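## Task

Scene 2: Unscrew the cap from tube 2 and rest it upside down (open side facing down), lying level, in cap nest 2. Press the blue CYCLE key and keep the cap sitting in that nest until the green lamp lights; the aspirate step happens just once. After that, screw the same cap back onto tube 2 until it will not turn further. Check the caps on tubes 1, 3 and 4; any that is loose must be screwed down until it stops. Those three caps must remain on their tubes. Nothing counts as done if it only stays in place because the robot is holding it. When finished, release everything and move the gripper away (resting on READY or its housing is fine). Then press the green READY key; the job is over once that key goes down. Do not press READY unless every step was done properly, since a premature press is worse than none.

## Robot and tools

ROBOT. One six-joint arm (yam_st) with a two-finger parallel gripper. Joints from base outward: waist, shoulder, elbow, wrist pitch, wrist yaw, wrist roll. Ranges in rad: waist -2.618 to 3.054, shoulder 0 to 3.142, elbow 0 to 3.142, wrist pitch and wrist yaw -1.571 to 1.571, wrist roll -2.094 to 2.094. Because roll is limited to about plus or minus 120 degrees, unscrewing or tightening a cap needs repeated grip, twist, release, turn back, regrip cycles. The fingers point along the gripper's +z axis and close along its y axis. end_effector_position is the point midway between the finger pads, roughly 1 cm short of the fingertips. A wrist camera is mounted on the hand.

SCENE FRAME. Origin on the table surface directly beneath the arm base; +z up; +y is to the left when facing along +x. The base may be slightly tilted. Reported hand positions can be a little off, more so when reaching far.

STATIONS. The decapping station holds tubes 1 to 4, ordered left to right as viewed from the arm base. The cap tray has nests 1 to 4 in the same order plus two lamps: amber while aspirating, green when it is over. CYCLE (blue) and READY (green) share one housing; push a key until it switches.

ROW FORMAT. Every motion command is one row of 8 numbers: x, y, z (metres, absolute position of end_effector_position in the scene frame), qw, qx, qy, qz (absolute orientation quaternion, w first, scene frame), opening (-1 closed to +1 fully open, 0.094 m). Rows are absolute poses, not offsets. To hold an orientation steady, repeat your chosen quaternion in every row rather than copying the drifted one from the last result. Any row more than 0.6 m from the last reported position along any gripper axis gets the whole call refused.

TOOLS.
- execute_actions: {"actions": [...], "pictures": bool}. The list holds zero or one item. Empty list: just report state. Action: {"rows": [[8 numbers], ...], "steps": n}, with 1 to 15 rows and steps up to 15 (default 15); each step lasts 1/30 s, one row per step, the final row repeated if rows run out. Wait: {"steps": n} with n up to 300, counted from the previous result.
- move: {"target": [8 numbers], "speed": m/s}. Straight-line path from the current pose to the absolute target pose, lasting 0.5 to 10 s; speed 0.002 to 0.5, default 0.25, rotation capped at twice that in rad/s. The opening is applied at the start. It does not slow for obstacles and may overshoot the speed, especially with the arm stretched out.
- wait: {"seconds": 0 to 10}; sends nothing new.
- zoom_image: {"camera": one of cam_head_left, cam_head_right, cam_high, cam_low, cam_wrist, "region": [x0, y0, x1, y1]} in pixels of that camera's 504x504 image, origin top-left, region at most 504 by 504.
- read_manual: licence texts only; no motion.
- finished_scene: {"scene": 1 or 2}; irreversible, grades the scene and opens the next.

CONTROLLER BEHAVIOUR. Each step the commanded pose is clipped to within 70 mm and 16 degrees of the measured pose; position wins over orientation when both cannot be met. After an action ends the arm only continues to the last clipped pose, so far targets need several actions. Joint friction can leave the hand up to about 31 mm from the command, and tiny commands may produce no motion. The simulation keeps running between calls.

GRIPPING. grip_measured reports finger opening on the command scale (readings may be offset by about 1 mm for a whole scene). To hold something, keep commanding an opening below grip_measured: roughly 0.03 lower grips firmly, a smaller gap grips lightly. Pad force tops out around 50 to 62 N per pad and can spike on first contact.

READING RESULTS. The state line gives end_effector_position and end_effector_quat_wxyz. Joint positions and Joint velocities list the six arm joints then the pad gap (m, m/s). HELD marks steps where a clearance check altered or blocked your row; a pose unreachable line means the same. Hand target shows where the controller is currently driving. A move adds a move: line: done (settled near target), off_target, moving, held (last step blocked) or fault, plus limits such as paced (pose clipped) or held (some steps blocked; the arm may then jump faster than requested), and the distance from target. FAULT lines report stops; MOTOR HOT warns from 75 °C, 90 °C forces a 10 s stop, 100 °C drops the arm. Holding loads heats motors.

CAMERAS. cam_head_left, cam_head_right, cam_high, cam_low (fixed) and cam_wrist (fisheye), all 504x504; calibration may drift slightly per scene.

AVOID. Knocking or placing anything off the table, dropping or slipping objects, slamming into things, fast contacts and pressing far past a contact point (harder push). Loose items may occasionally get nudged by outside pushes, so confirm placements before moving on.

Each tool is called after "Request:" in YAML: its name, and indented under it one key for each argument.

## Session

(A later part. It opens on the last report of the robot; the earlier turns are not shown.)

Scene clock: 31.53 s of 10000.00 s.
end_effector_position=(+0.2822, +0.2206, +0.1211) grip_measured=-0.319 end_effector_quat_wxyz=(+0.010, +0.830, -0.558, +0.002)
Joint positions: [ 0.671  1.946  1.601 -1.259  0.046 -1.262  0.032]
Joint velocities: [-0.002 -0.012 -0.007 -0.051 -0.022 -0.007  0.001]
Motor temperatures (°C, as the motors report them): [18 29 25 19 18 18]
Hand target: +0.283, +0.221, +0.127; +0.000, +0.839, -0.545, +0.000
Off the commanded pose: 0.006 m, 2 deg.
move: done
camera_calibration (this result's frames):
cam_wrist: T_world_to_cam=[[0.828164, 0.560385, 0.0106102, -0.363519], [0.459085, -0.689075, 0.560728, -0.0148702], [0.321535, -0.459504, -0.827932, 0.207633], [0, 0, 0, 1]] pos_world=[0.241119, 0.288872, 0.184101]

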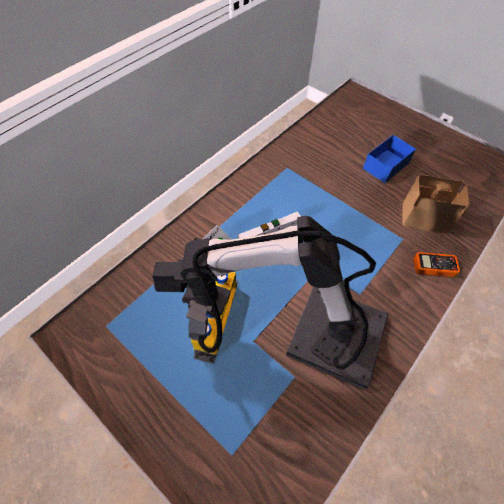

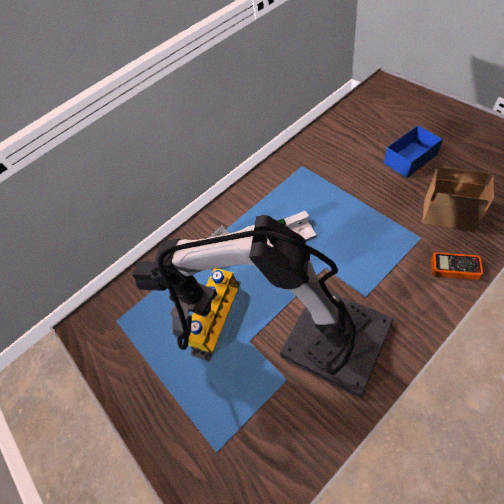

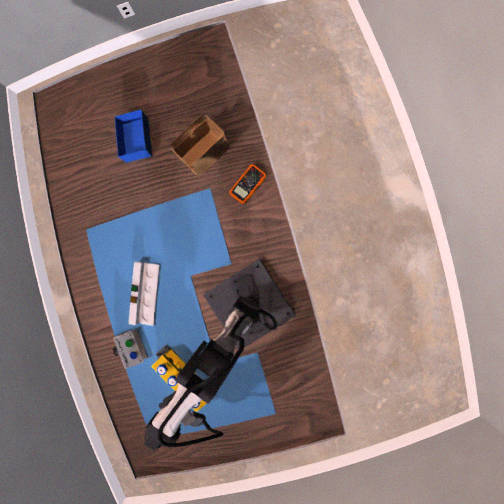

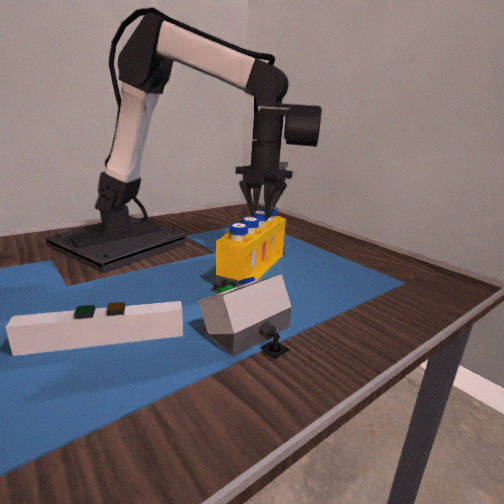

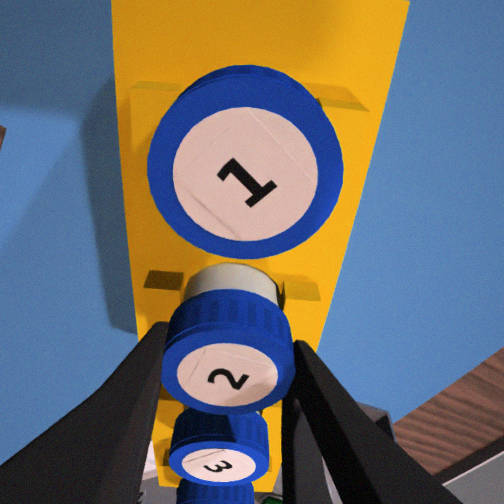

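Working. Repeat strokes.

Request:
execute_actions:
  actions:
    - {"rows":[[0.283,0.221,0.126,0,-0.8387,0.5446,0,-0.14]],"steps":6}
  pictures: false

Request:
move:
  target: [0.283,0.221,0.126,0,0.4695,0.8829,0,-0.14]
  speed: 0.5

Request:
execute_actions:
  actions:
    - {"rows":[[0.283,0.221,0.126,0,0.4695,0.8829,0,-0.37]],"steps":8}
  pictures: false

Request:
move:
  target: [0.283,0.221,0.128,0,-0.8387,0.5446,0,-0.37]
  speed: 0.5

Request:
execute_actions:
  actions:
    - {"rows":[[0.283,0.221,0.127,0,-0.8387,0.5446,0,-0.14]],"steps":6}
  pictures: false

Request:
move:
  target: [0.283,0.221,0.127,0,0.4695,0.8829,0,-0.14]
  speed: 0.5

Request:
execute_actions:
  actions:
    - {"rows":[[0.283,0.221,0.127,0,0.4695,0.8829,0,-0.37]],"steps":8}
  pictures: false

Request:
move:
  target: [0.283,0.221,0.14,0,-0.8387,0.5446,0,-0.37]
  speed: 0.5

Scene clock: 34.57 s of 10000.00 s.
end_effector_position=(+0.2821, +0.2207, +0.1211) grip_measured=-0.142 end_effector_quat_wxyz=(+0.010, +0.835, -0.550, +0.002)
Joint positions: [ 0.671  1.946  1.601 -1.259  0.046 -1.282  0.04 ]
Joint velocities: [ 0.007 -0.012 -0.007  0.051  0.037 -0.051  0.001]
Motor temperatures (°C, as the motors report them): [18 30 25 19 18 18]
Hand target: +0.283, +0.221, +0.126; +0.000, +0.839, -0.545, +0.000
Off the commanded pose: 0.005 m, 1 deg.
Steps of this call (steps 1 to 85: nothing new was sent; steps 86 to 91: all 6 steps of this action). Readings (end_effector_position):
86: (+0.2821, +0.2207, +0.1211)
87: (+0.2821, +0.2207, +0.1211)
89: (+0.2821, +0.2207, +0.1211)
91: the state above

Scene clock: 38.50 s of 10000.00 s.
end_effector_position=(+0.2807, +0.2225, +0.1211) grip_measured=-0.142 end_effector_quat_wxyz=(-0.006, +0.462, +0.887, -0.007)
Joint positions: [ 0.671  1.946  1.601 -1.259  0.033  1.656  0.04 ]
Joint velocities: [-0.012  0.022 -0.012 -0.051  0.037 -0.081 -0.001]
Motor temperatures (°C, as the motors report them): [18 30 26 19 18 18]
Hand target: +0.283, +0.221, +0.126; -0.000, +0.470, +0.883, +0.000
Off the commanded pose: 0.006 m, 1 deg.
move: done
camera_calibration (this result's frames):
cam_wrist: T_world_to_cam=[[-0.682395, -0.729687, 0.0435122, 0.343688], [-0.589761, 0.584752, 0.556999, -0.0014636], [-0.431878, 0.354431, -0.829373, 0.239518], [0, 0, 0, 1]] pos_world=[0.33711, 0.166748, 0.18451]

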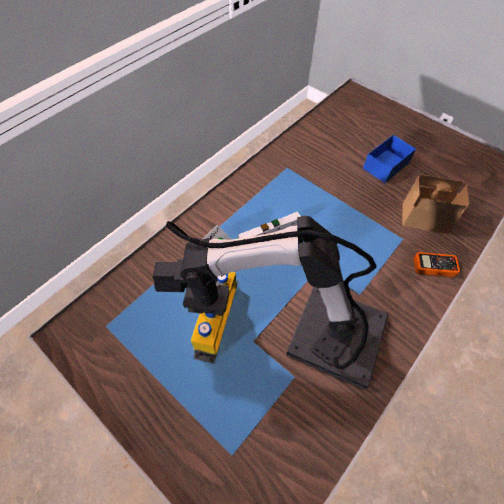

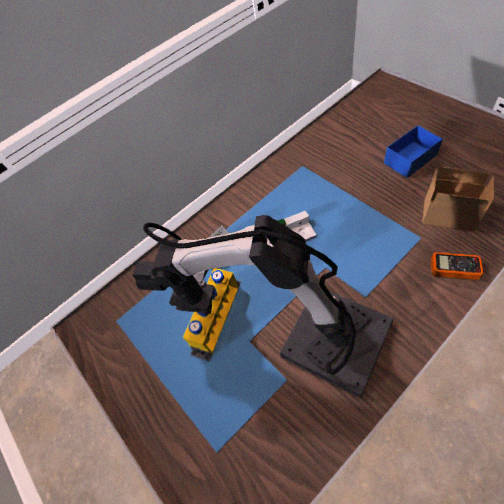

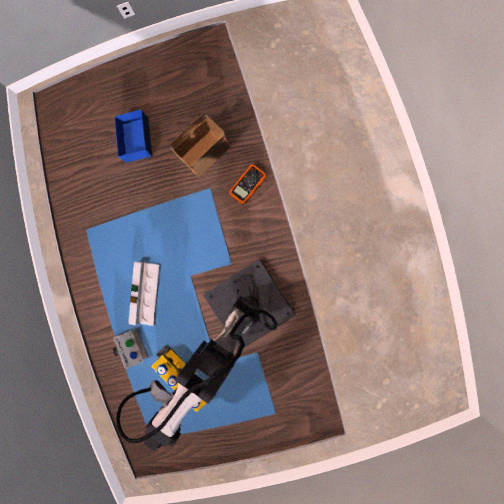

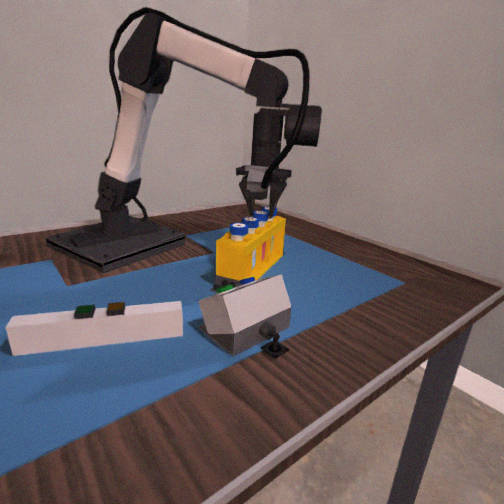

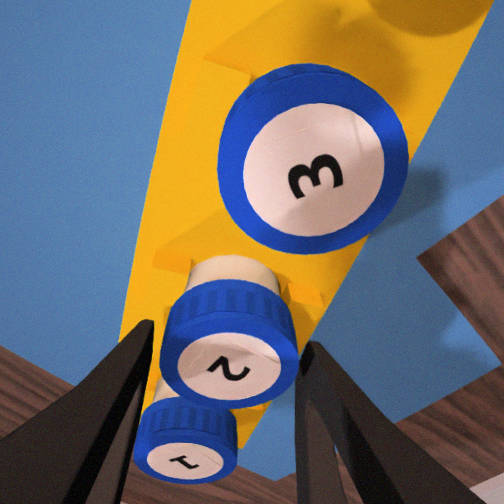

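Scene clock: 38.77 s of 10000.00 s.
end_effector_position=(+0.2807, +0.2225, +0.1211) grip_measured=-0.323 end_effector_quat_wxyz=(-0.006, +0.462, +0.887, -0.007)
Joint positions: [ 0.671  1.946  1.601 -1.259  0.033  1.658  0.032]
Joint velocities: [ 0.007 -0.002 -0.022 -0.066 -0.11  -0.022  0.001]
Motor temperatures (°C, as the motors report them): [18 31 26 19 18 18]
Hand target: +0.283, +0.221, +0.126; -0.000, +0.469, +0.883, +0.000
Off the commanded pose: 0.006 m, 1 deg.
Steps of this call (steps 1 to 8: all 8 steps of this action). Readings (end_effector_position):
1: (+0.2807, +0.2225, +0.1211)
2: (+0.2807, +0.2225, +0.1211)
4: (+0.2807, +0.2225, +0.1211)
8: the state above

Scene clock: 42.70 s of 10000.00 s.
end_effector_position=(+0.2833, +0.2184, +0.1223) grip_measured=-0.324 end_effector_quat_wxyz=(+0.011, +0.836, -0.549, +0.008)
Joint positions: [ 0.671  1.943  1.601 -1.262  0.06  -1.284  0.032]
Joint velocities: [-0.002  0.022 -0.007 -0.095 -0.037 -0.007  0.001]
Motor temperatures (°C, as the motors report them): [18 31 26 19 18 18]
Hand target: +0.283, +0.221, +0.128; -0.000, +0.839, -0.545, +0.000
Off the commanded pose: 0.006 m, 2 deg.
move: done
camera_calibration (this result's frames):
cam_wrist: T_world_to_cam=[[0.815567, 0.578534, 0.0122286, -0.363785], [0.468999, -0.673238, 0.571656, -0.0251859], [0.338955, -0.460488, -0.820402, 0.201625], [0, 0, 0, 1]] pos_world=[0.240161, 0.286352, 0.18426]

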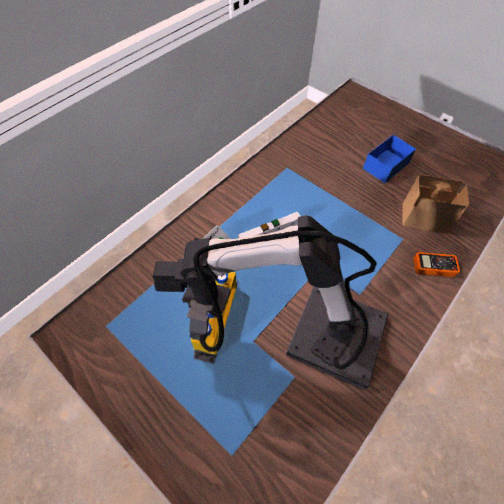

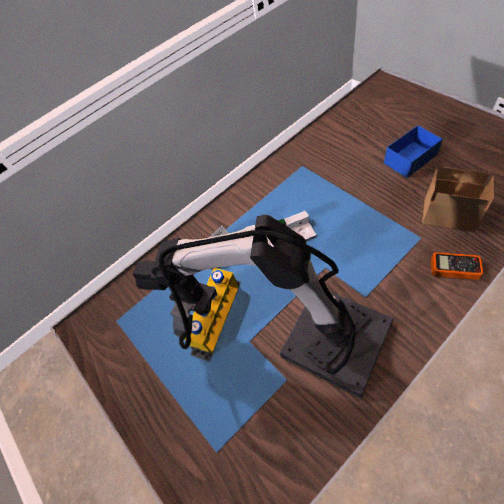

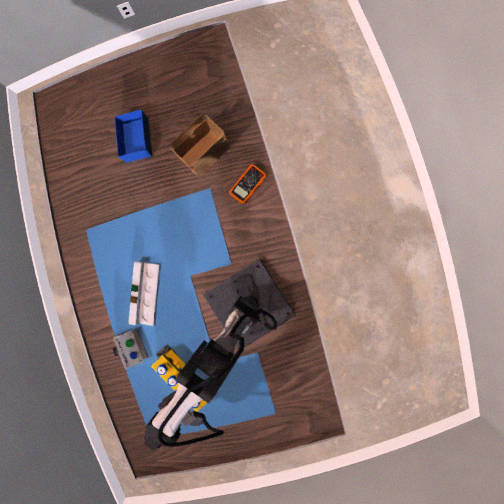

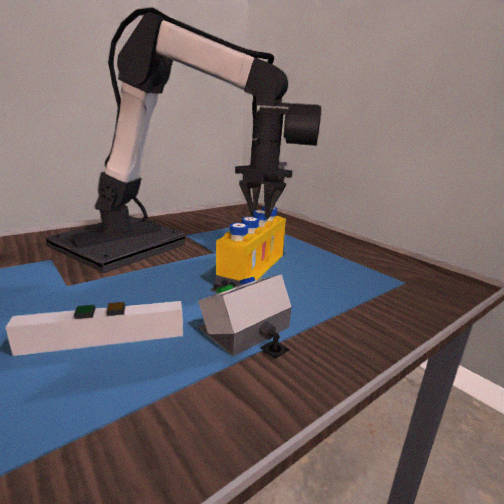

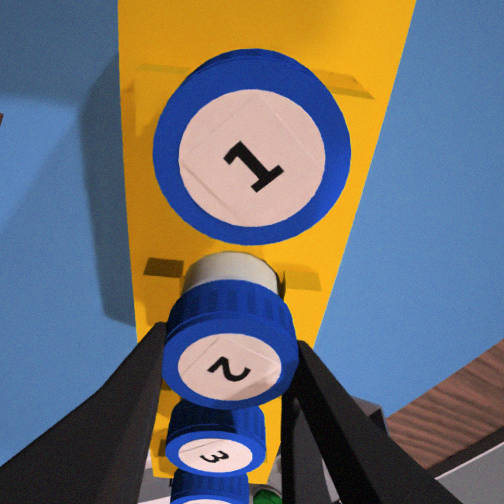

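Scene clock: 42.90 s of 10000.00 s.
end_effector_position=(+0.2823, +0.2197, +0.1223) grip_measured=-0.142 end_effector_quat_wxyz=(+0.010, +0.837, -0.547, +0.004)
Joint positions: [ 0.671  1.943  1.601 -1.261  0.05  -1.287  0.04 ]
Joint velocities: [-0.007 -0.002  0.007  0.007  0.007 -0.022 -0.   ]
Motor temperatures (°C, as the motors report them): [18 31 26 19 18 18]
Hand target: +0.283, +0.221, +0.127; -0.000, +0.839, -0.545, +0.000
Off the commanded pose: 0.005 m, 1 deg.
Steps of this call (steps 1 to 6: all 6 steps of this action). Readings (end_effector_position):
1: (+0.2832, +0.2186, +0.1223)
2: (+0.2830, +0.2189, +0.1223)
4: (+0.2826, +0.2194, +0.1223)
6: the state above

Scene clock: 46.83 s of 10000.00 s.
end_effector_position=(+0.2804, +0.2220, +0.1223) grip_measured=-0.142 end_effector_quat_wxyz=(-0.005, +0.462, +0.887, -0.007)
Joint positions: [ 0.671  1.943  1.601 -1.261  0.033  1.656  0.04 ]
Joint velocities: [-0.007  0.022  0.002 -0.022 -0.081  0.051  0.001]
Motor temperatures (°C, as the motors report them): [18 32 26 19 18 18]
Hand target: +0.283, +0.221, +0.127; -0.000, +0.469, +0.883, +0.000
Off the commanded pose: 0.005 m, 1 deg.
move: done
camera_calibration (this result's frames):
cam_wrist: T_world_to_cam=[[-0.682476, -0.729673, 0.0424716, 0.343274], [-0.590504, 0.584688, 0.556278, -0.00170039], [-0.430734, 0.354567, -0.82991, 0.240251], [0, 0, 0, 1]] pos_world=[0.336756, 0.166287, 0.185753]

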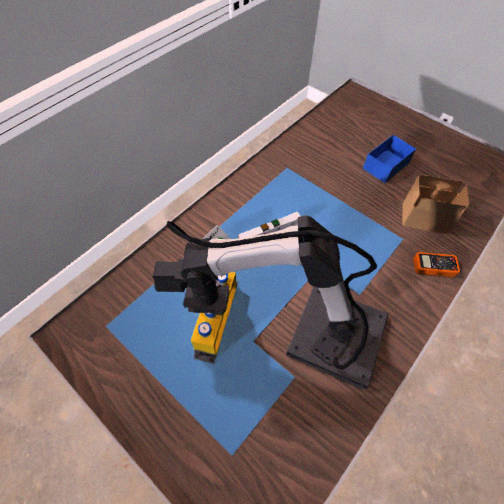

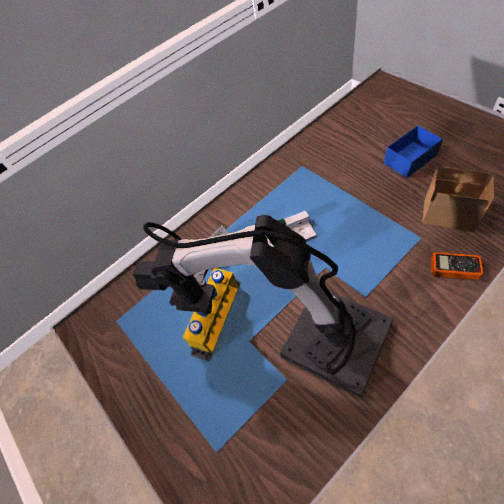

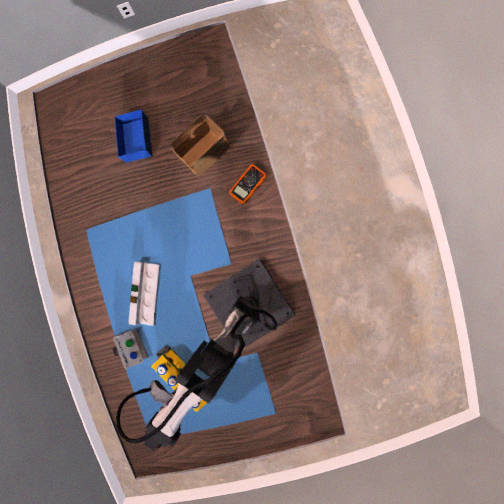

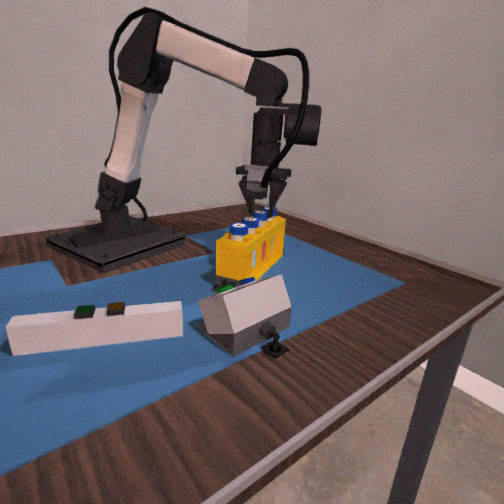

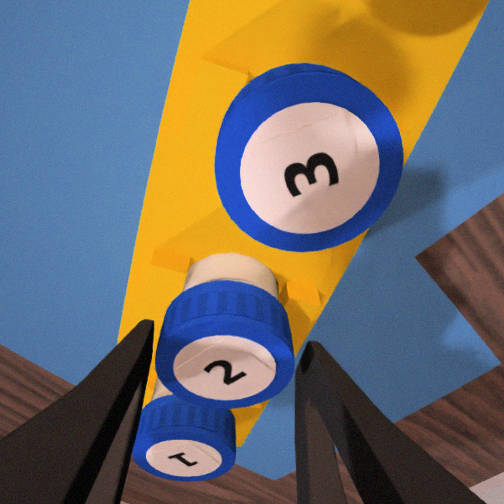

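Scene clock: 47.10 s of 10000.00 s.
end_effector_position=(+0.2804, +0.2220, +0.1223) grip_measured=-0.316 end_effector_quat_wxyz=(-0.005, +0.462, +0.887, -0.007)
Joint positions: [ 0.671  1.943  1.601 -1.261  0.033  1.658  0.032]
Joint velocities: [-0.007  0.012  0.007 -0.022 -0.007 -0.051 -0.   ]
Motor temperatures (°C, as the motors report them): [18 32 26 19 18 18]
Hand target: +0.283, +0.221, +0.127; -0.000, +0.469, +0.883, -0.000
Off the commanded pose: 0.005 m, 1 deg.
Steps of this call (steps 1 to 8: all 8 steps of this action). Readings (end_effector_position):
1: (+0.2804, +0.2220, +0.1223)
2: (+0.2804, +0.2220, +0.1223)
4: (+0.2804, +0.2220, +0.1223)
8: the state above

Scene clock: 51.03 s of 10000.00 s.
end_effector_position=(+0.2825, +0.2200, +0.1309) grip_measured=-0.315 end_effector_quat_wxyz=(+0.010, +0.836, -0.548, +0.003)
Joint positions: [ 0.671  1.943  1.635 -1.297  0.048 -1.284  0.032]
Joint velocities: [-0.017  0.027 -0.017  0.051 -0.007  0.051 -0.002]
Motor temperatures (°C, as the motors report them): [18 32 27 19 18 18]
Hand target: +0.283, +0.221, +0.140; -0.000, +0.839, -0.545, +0.000
Off the commanded pose: 0.009 m, 1 deg.
move: done
camera_calibration (this result's frames):
cam_wrist: T_world_to_cam=[[0.815318, 0.578918, 0.0105233, -0.363949], [0.474038, -0.677826, 0.561996, -0.0278259], [0.332483, -0.453217, -0.827073, 0.210775], [0, 0, 0, 1]] pos_world=[0.239846, 0.287363, 0.193794]

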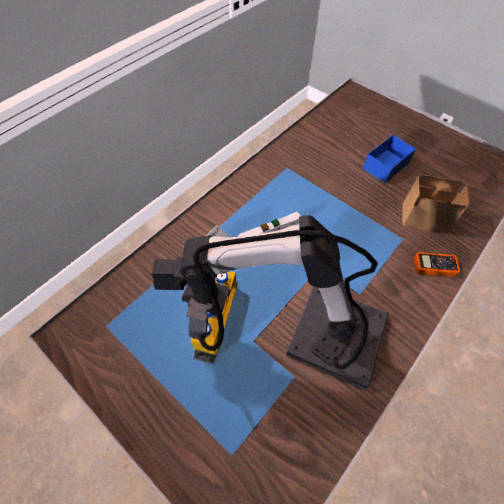

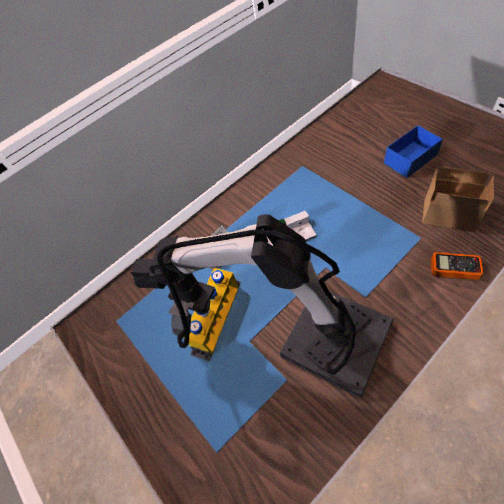

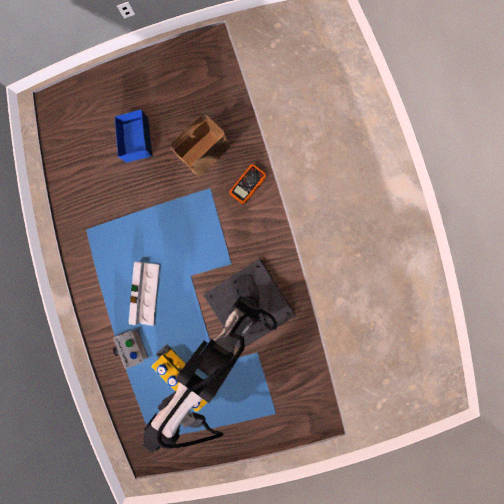

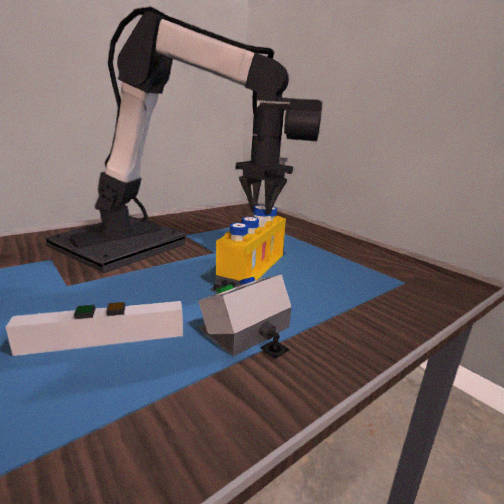

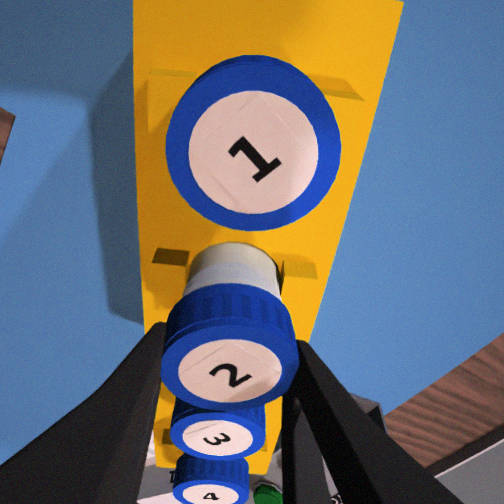

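Request:
move:
  target: [0.283,0.221,0.18,0,-0.8387,0.5446,0,-0.37]
  speed: 0.1

Request:
move:
  target: [0.353,-0.096,0.10,0,0.1865,0.9825,0,-0.37]
  speed: 0.4

Scene clock: 53.40 s of 10000.00 s.
end_effector_position=(+0.2847, +0.2201, +0.1756) grip_measured=-0.315 end_effector_quat_wxyz=(+0.003, +0.837, -0.548, +0.004)
Joint positions: [ 0.671  1.943  1.813 -1.46   0.046 -1.287  0.032]
Joint velocities: [ 0.007  0.002 -0.017  0.066 -0.066  0.022 -0.   ]
Motor temperatures (°C, as the motors report them): [18 33 27 19 18 18]
Hand target: +0.284, +0.222, +0.180; -0.000, +0.839, -0.545, -0.000
Off the commanded pose: 0.005 m, 1 deg.
move: done
camera_calibration (this result's frames):
cam_wrist: T_world_to_cam=[[0.813919, 0.580466, 0.024408, -0.368684], [0.470119, -0.682713, 0.559367, -0.0512587], [0.341357, -0.443805, -0.828561, 0.242704], [0, 0, 0, 1]] pos_world=[0.241328, 0.286726, 0.238766]

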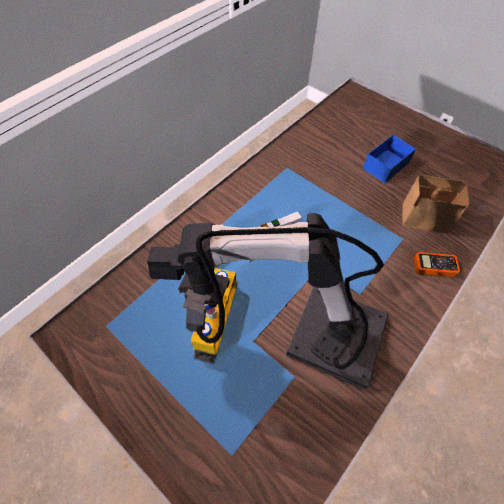

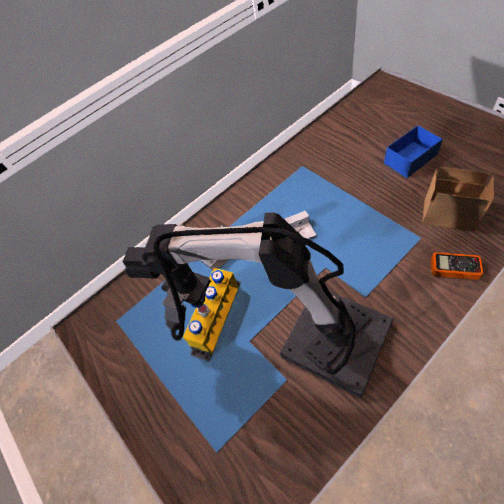

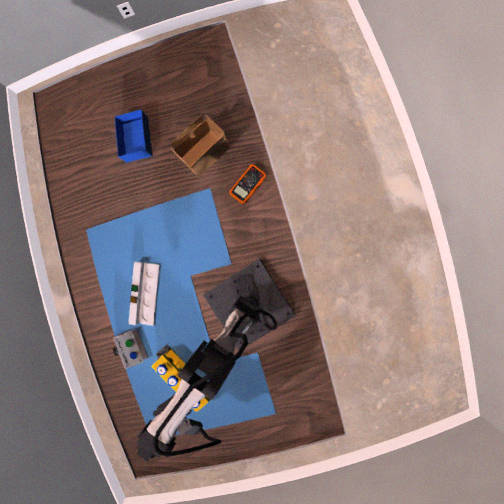

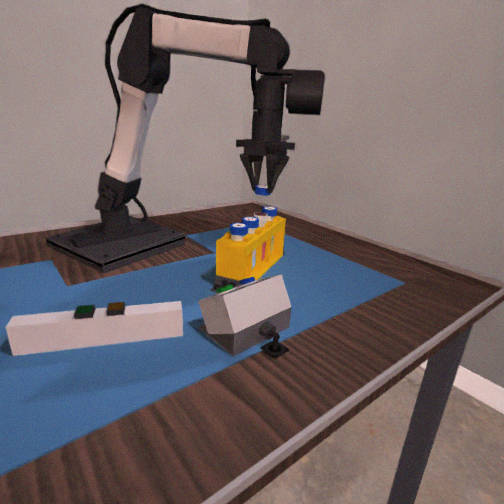

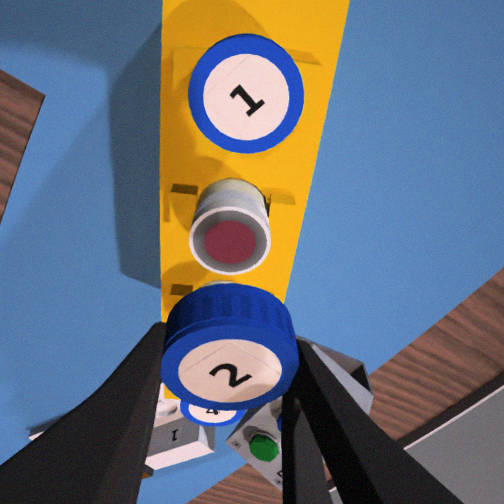

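Scene clock: 56.97 s of 10000.00 s.
end_effector_position=(+0.3483, -0.0948, +0.0998) grip_measured=-0.316 end_effector_quat_wxyz=(-0.009, +0.179, +0.984, +0.002)
Joint positions: [-0.268  1.916  1.527 -1.18   0.031  0.116  0.032]
Joint velocities: [-0.007 -0.007 -0.017 -0.007 -0.11   0.051 -0.   ]
Motor temperatures (°C, as the motors report them): [18 33 27 19 18 18]
Hand target: +0.356, -0.096, +0.100; +0.001, +0.186, +0.982, +0.005
Off the commanded pose: 0.005 m, 1 deg.
move: done
camera_calibration (this result's frames):
cam_wrist: T_world_to_cam=[[-0.150577, -0.988357, 0.0218575, -0.04836], [-0.812816, 0.136358, 0.566337, 0.270046], [-0.562723, 0.067511, -0.823884, 0.381343], [0, 0, 0, 1]] pos_world=[0.426806, -0.110365, 0.162302]

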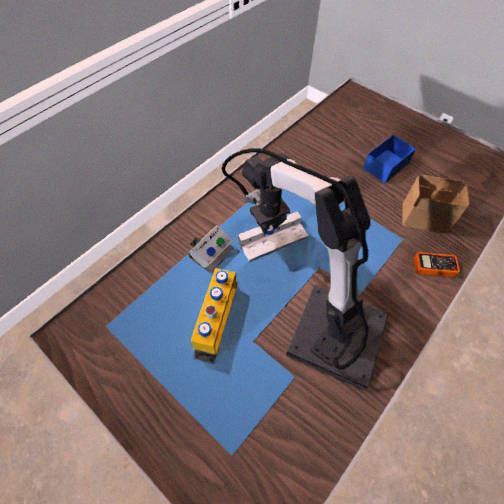

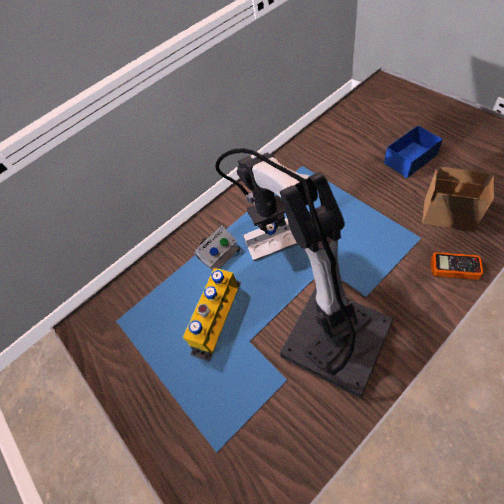

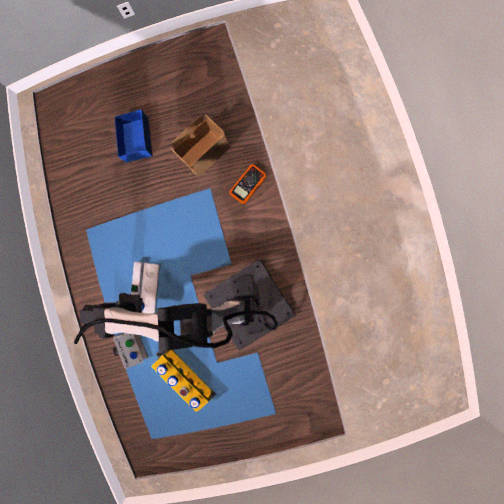

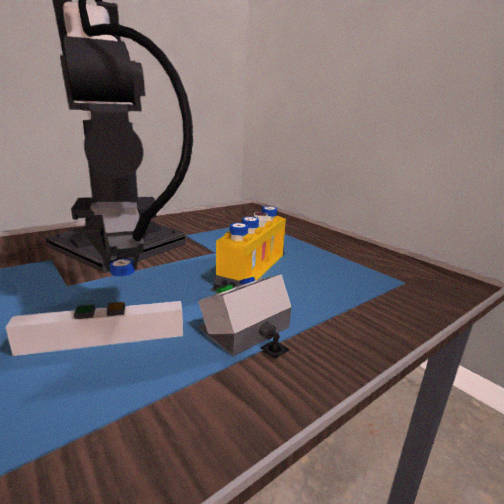

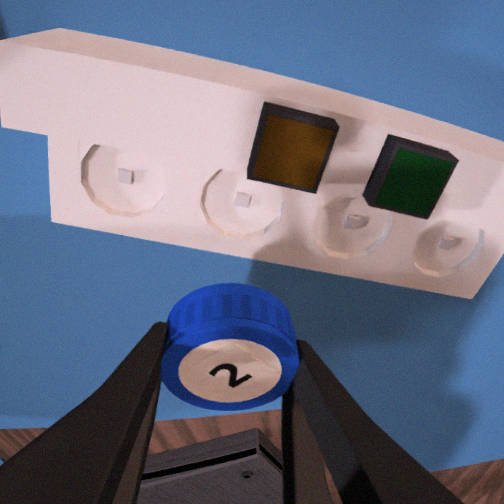

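Request:
move:
  target: [0.352,-0.102,0.04,0,0.1865,0.9825,0,-0.37]
  speed: 0.1

Scene clock: 58.80 s of 10000.00 s.
end_effector_position=(+0.3523, -0.0989, +0.0459) grip_measured=-0.316 end_effector_quat_wxyz=(+0.002, +0.187, +0.982, +0.001)
Joint positions: [-0.281  1.968  1.38  -0.958  0.031  0.118  0.032]
Joint velocities: [-0.017  0.012 -0.002  0.095 -0.051 -0.007  0.   ]
Motor temperatures (°C, as the motors report them): [18 33 27 19 18 18]
Hand target: +0.351, -0.102, +0.040; +0.000, +0.187, +0.982, +0.000
Off the commanded pose: 0.007 m, 0 deg.
move: done
camera_calibration (this result's frames):
cam_wrist: T_world_to_cam=[[-0.167616, -0.985557, 0.0241182, -0.0444441], [-0.822031, 0.153226, 0.54844, 0.310093], [-0.544214, 0.0721015, -0.835842, 0.333911], [0, 0, 0, 1]] pos_world=[0.429176, -0.115392, 0.110102]

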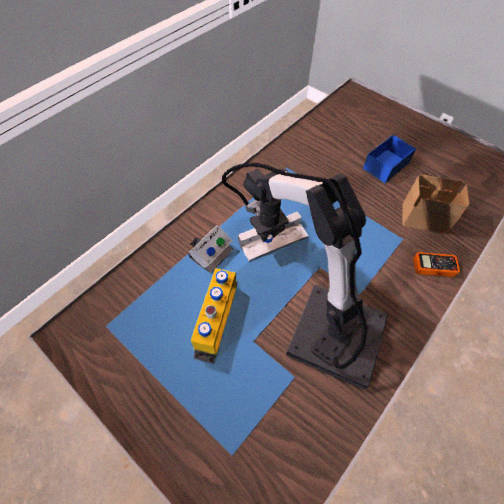

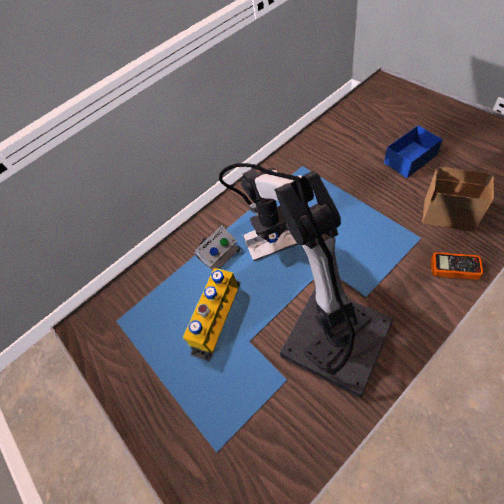

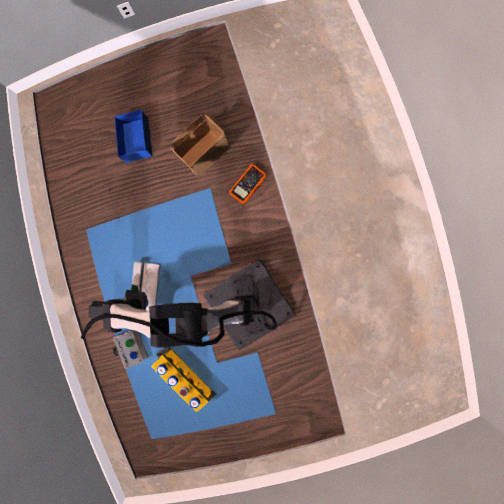

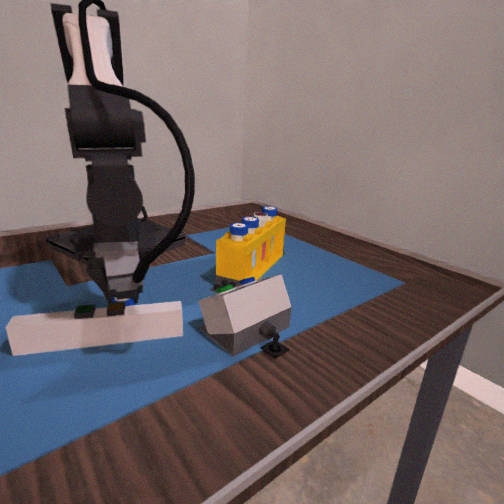

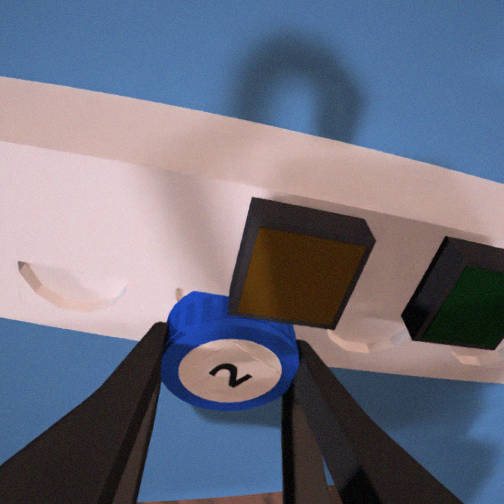

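Request:
move:
  target: [0.350,-0.1015,0.017,0,0.1865,0.9825,0,-0.37]
  speed: 0.025

Scene clock: 60.53 s of 10000.00 s.
end_effector_position=(+0.3522, -0.0982, +0.0249) grip_measured=-0.316 end_effector_quat_wxyz=(+0.004, +0.187, +0.982, +0.001)
Joint positions: [-0.281  1.995  1.329 -0.875  0.031  0.118  0.032]
Joint velocities: [ 0.002 -0.022  0.022  0.022  0.022  0.051  0.   ]
Motor temperatures (°C, as the motors report them): [18 33 27 19 18 18]
Hand target: +0.349, -0.101, +0.017; -0.000, +0.187, +0.982, +0.000
Off the commanded pose: 0.009 m, 1 deg.
move: done
camera_calibration (this result's frames):
cam_wrist: T_world_to_cam=[[-0.16788, -0.985502, 0.0245237, -0.0431077], [-0.824425, 0.153993, 0.544619, 0.322422], [-0.540499, 0.0712124, -0.838325, 0.31498], [0, 0, 0, 1]] pos_world=[0.428822, -0.114564, 0.0895155]

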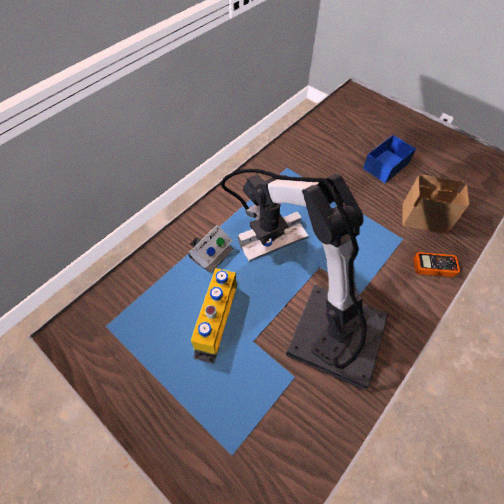

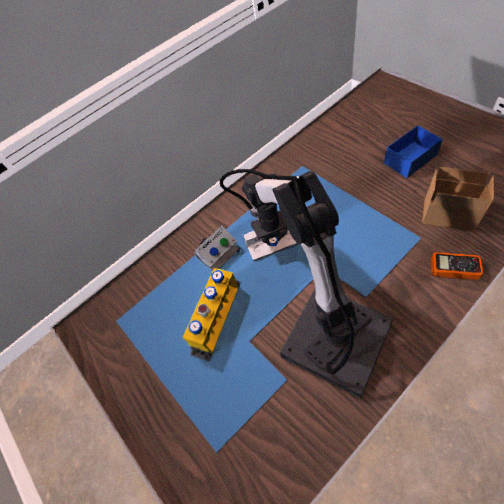

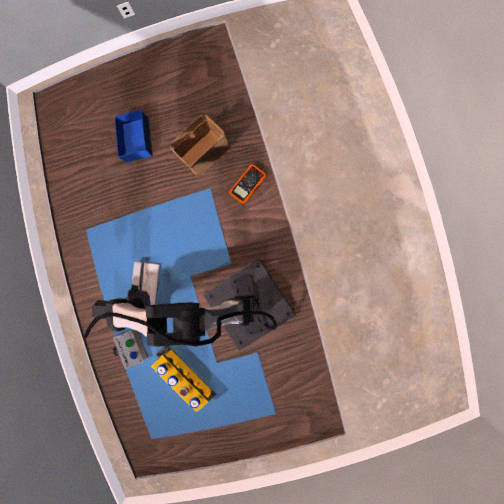

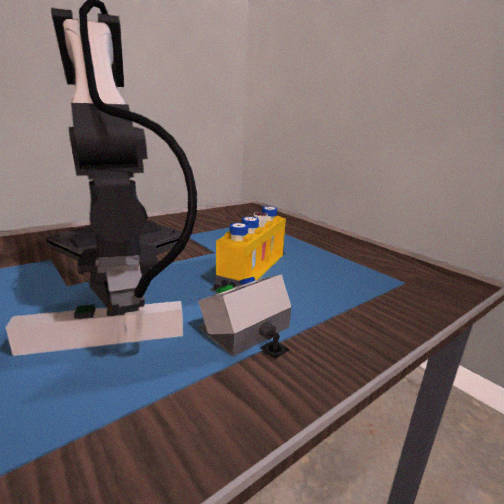

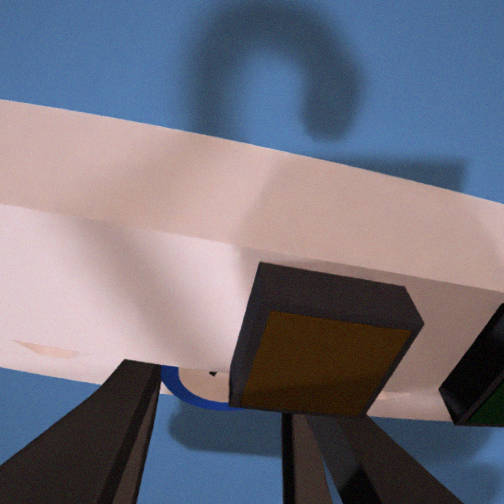

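Request:
execute_actions:
  actions:
    - {"rows":[[0.351,-0.1,0.024,0,0.1865,0.9825,0,0]],"steps":8}
  pictures: false

Request:
move:
  target: [0.345,-0.095,0.12,0,0.1865,0.9825,0,0]
  speed: 0.15

Scene clock: 61.50 s of 10000.00 s.
end_effector_position=(+0.3529, -0.0983, +0.0249) grip_measured=-0.002 end_effector_quat_wxyz=(+0.006, +0.187, +0.982, +0.001)
Joint positions: [-0.281  1.995  1.329 -0.872  0.031  0.118  0.047]
Joint velocities: [-0.012 -0.017  0.017 -0.007 -0.051  0.081  0.   ]
Motor temperatures (°C, as the motors report them): [18 33 27 19 18 18]
Hand target: +0.351, -0.100, +0.024; +0.000, +0.187, +0.982, +0.000
Off the commanded pose: 0.003 m, 1 deg.
Steps of this call (steps 1 to 21: nothing new was sent; steps 22 to 29: all 8 steps of this action). Readings (end_effector_position):
22: (+0.3529, -0.0983, +0.0249)
23: (+0.3529, -0.0983, +0.0249)
25: (+0.3529, -0.0983, +0.0249)
29: the state above

Scene clock: 63.00 s of 10000.00 s.
end_effector_position=(+0.3445, -0.0971, +0.1118) grip_measured=-0.002 end_effector_quat_wxyz=(-0.008, +0.185, +0.983, +0.002)
Joint positions: [-0.276  1.895  1.547 -1.218  0.031  0.121  0.047]
Joint velocities: [-0.002 -0.002 -0.007 -0.022 -0.022 -0.066 -0.   ]
Motor temperatures (°C, as the motors report them): [18 33 27 19 18 18]
Hand target: +0.347, -0.096, +0.120; -0.000, +0.187, +0.982, +0.000
Off the commanded pose: 0.008 m, 1 deg.
move: done
camera_calibration (this result's frames):
cam_wrist: T_world_to_cam=[[-0.163872, -0.98623, 0.0222925, -0.0467126], [-0.811972, 0.147682, 0.564704, 0.261449], [-0.560221, 0.0744383, -0.824992, 0.389164], [0, 0, 0, 1]] pos_world=[0.422652, -0.113649, 0.174457]

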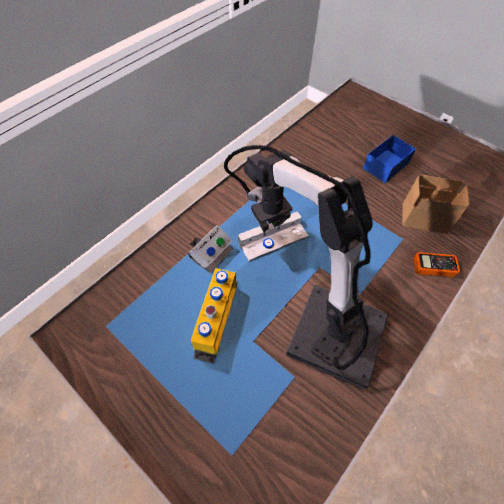

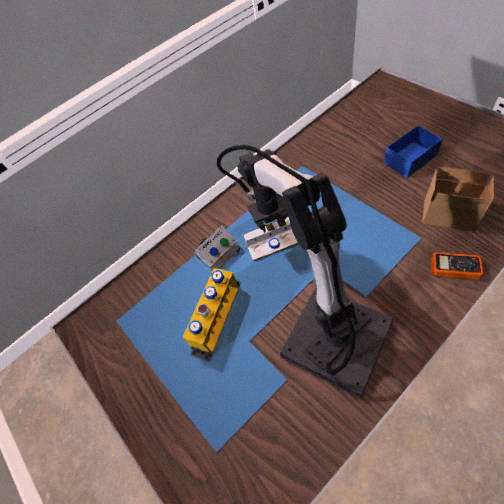

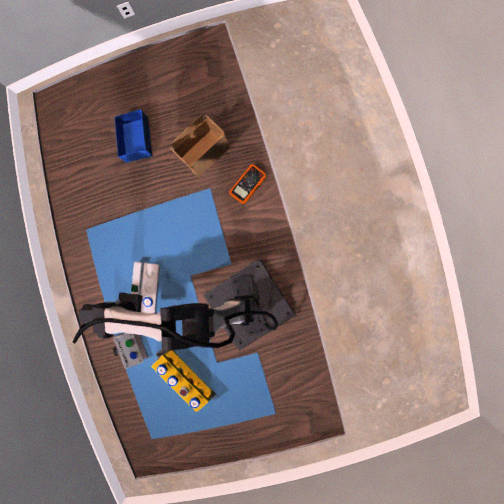

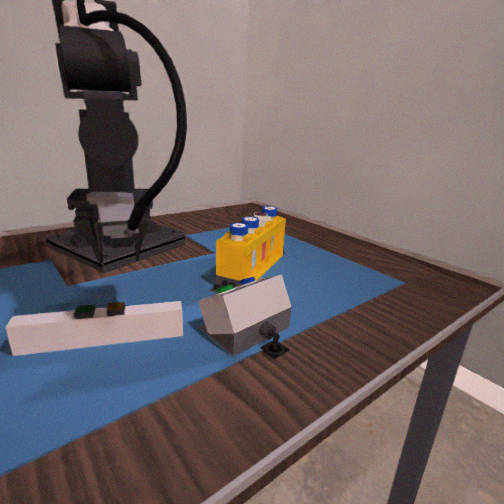

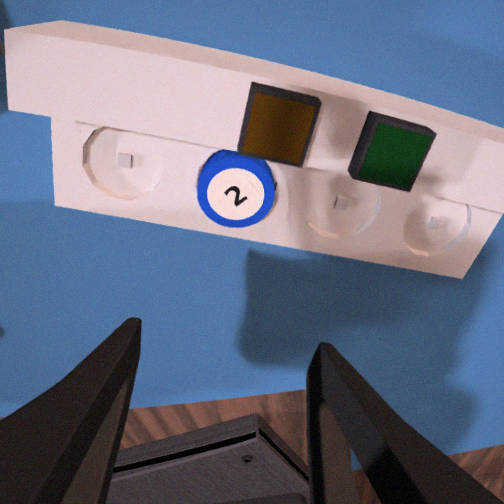

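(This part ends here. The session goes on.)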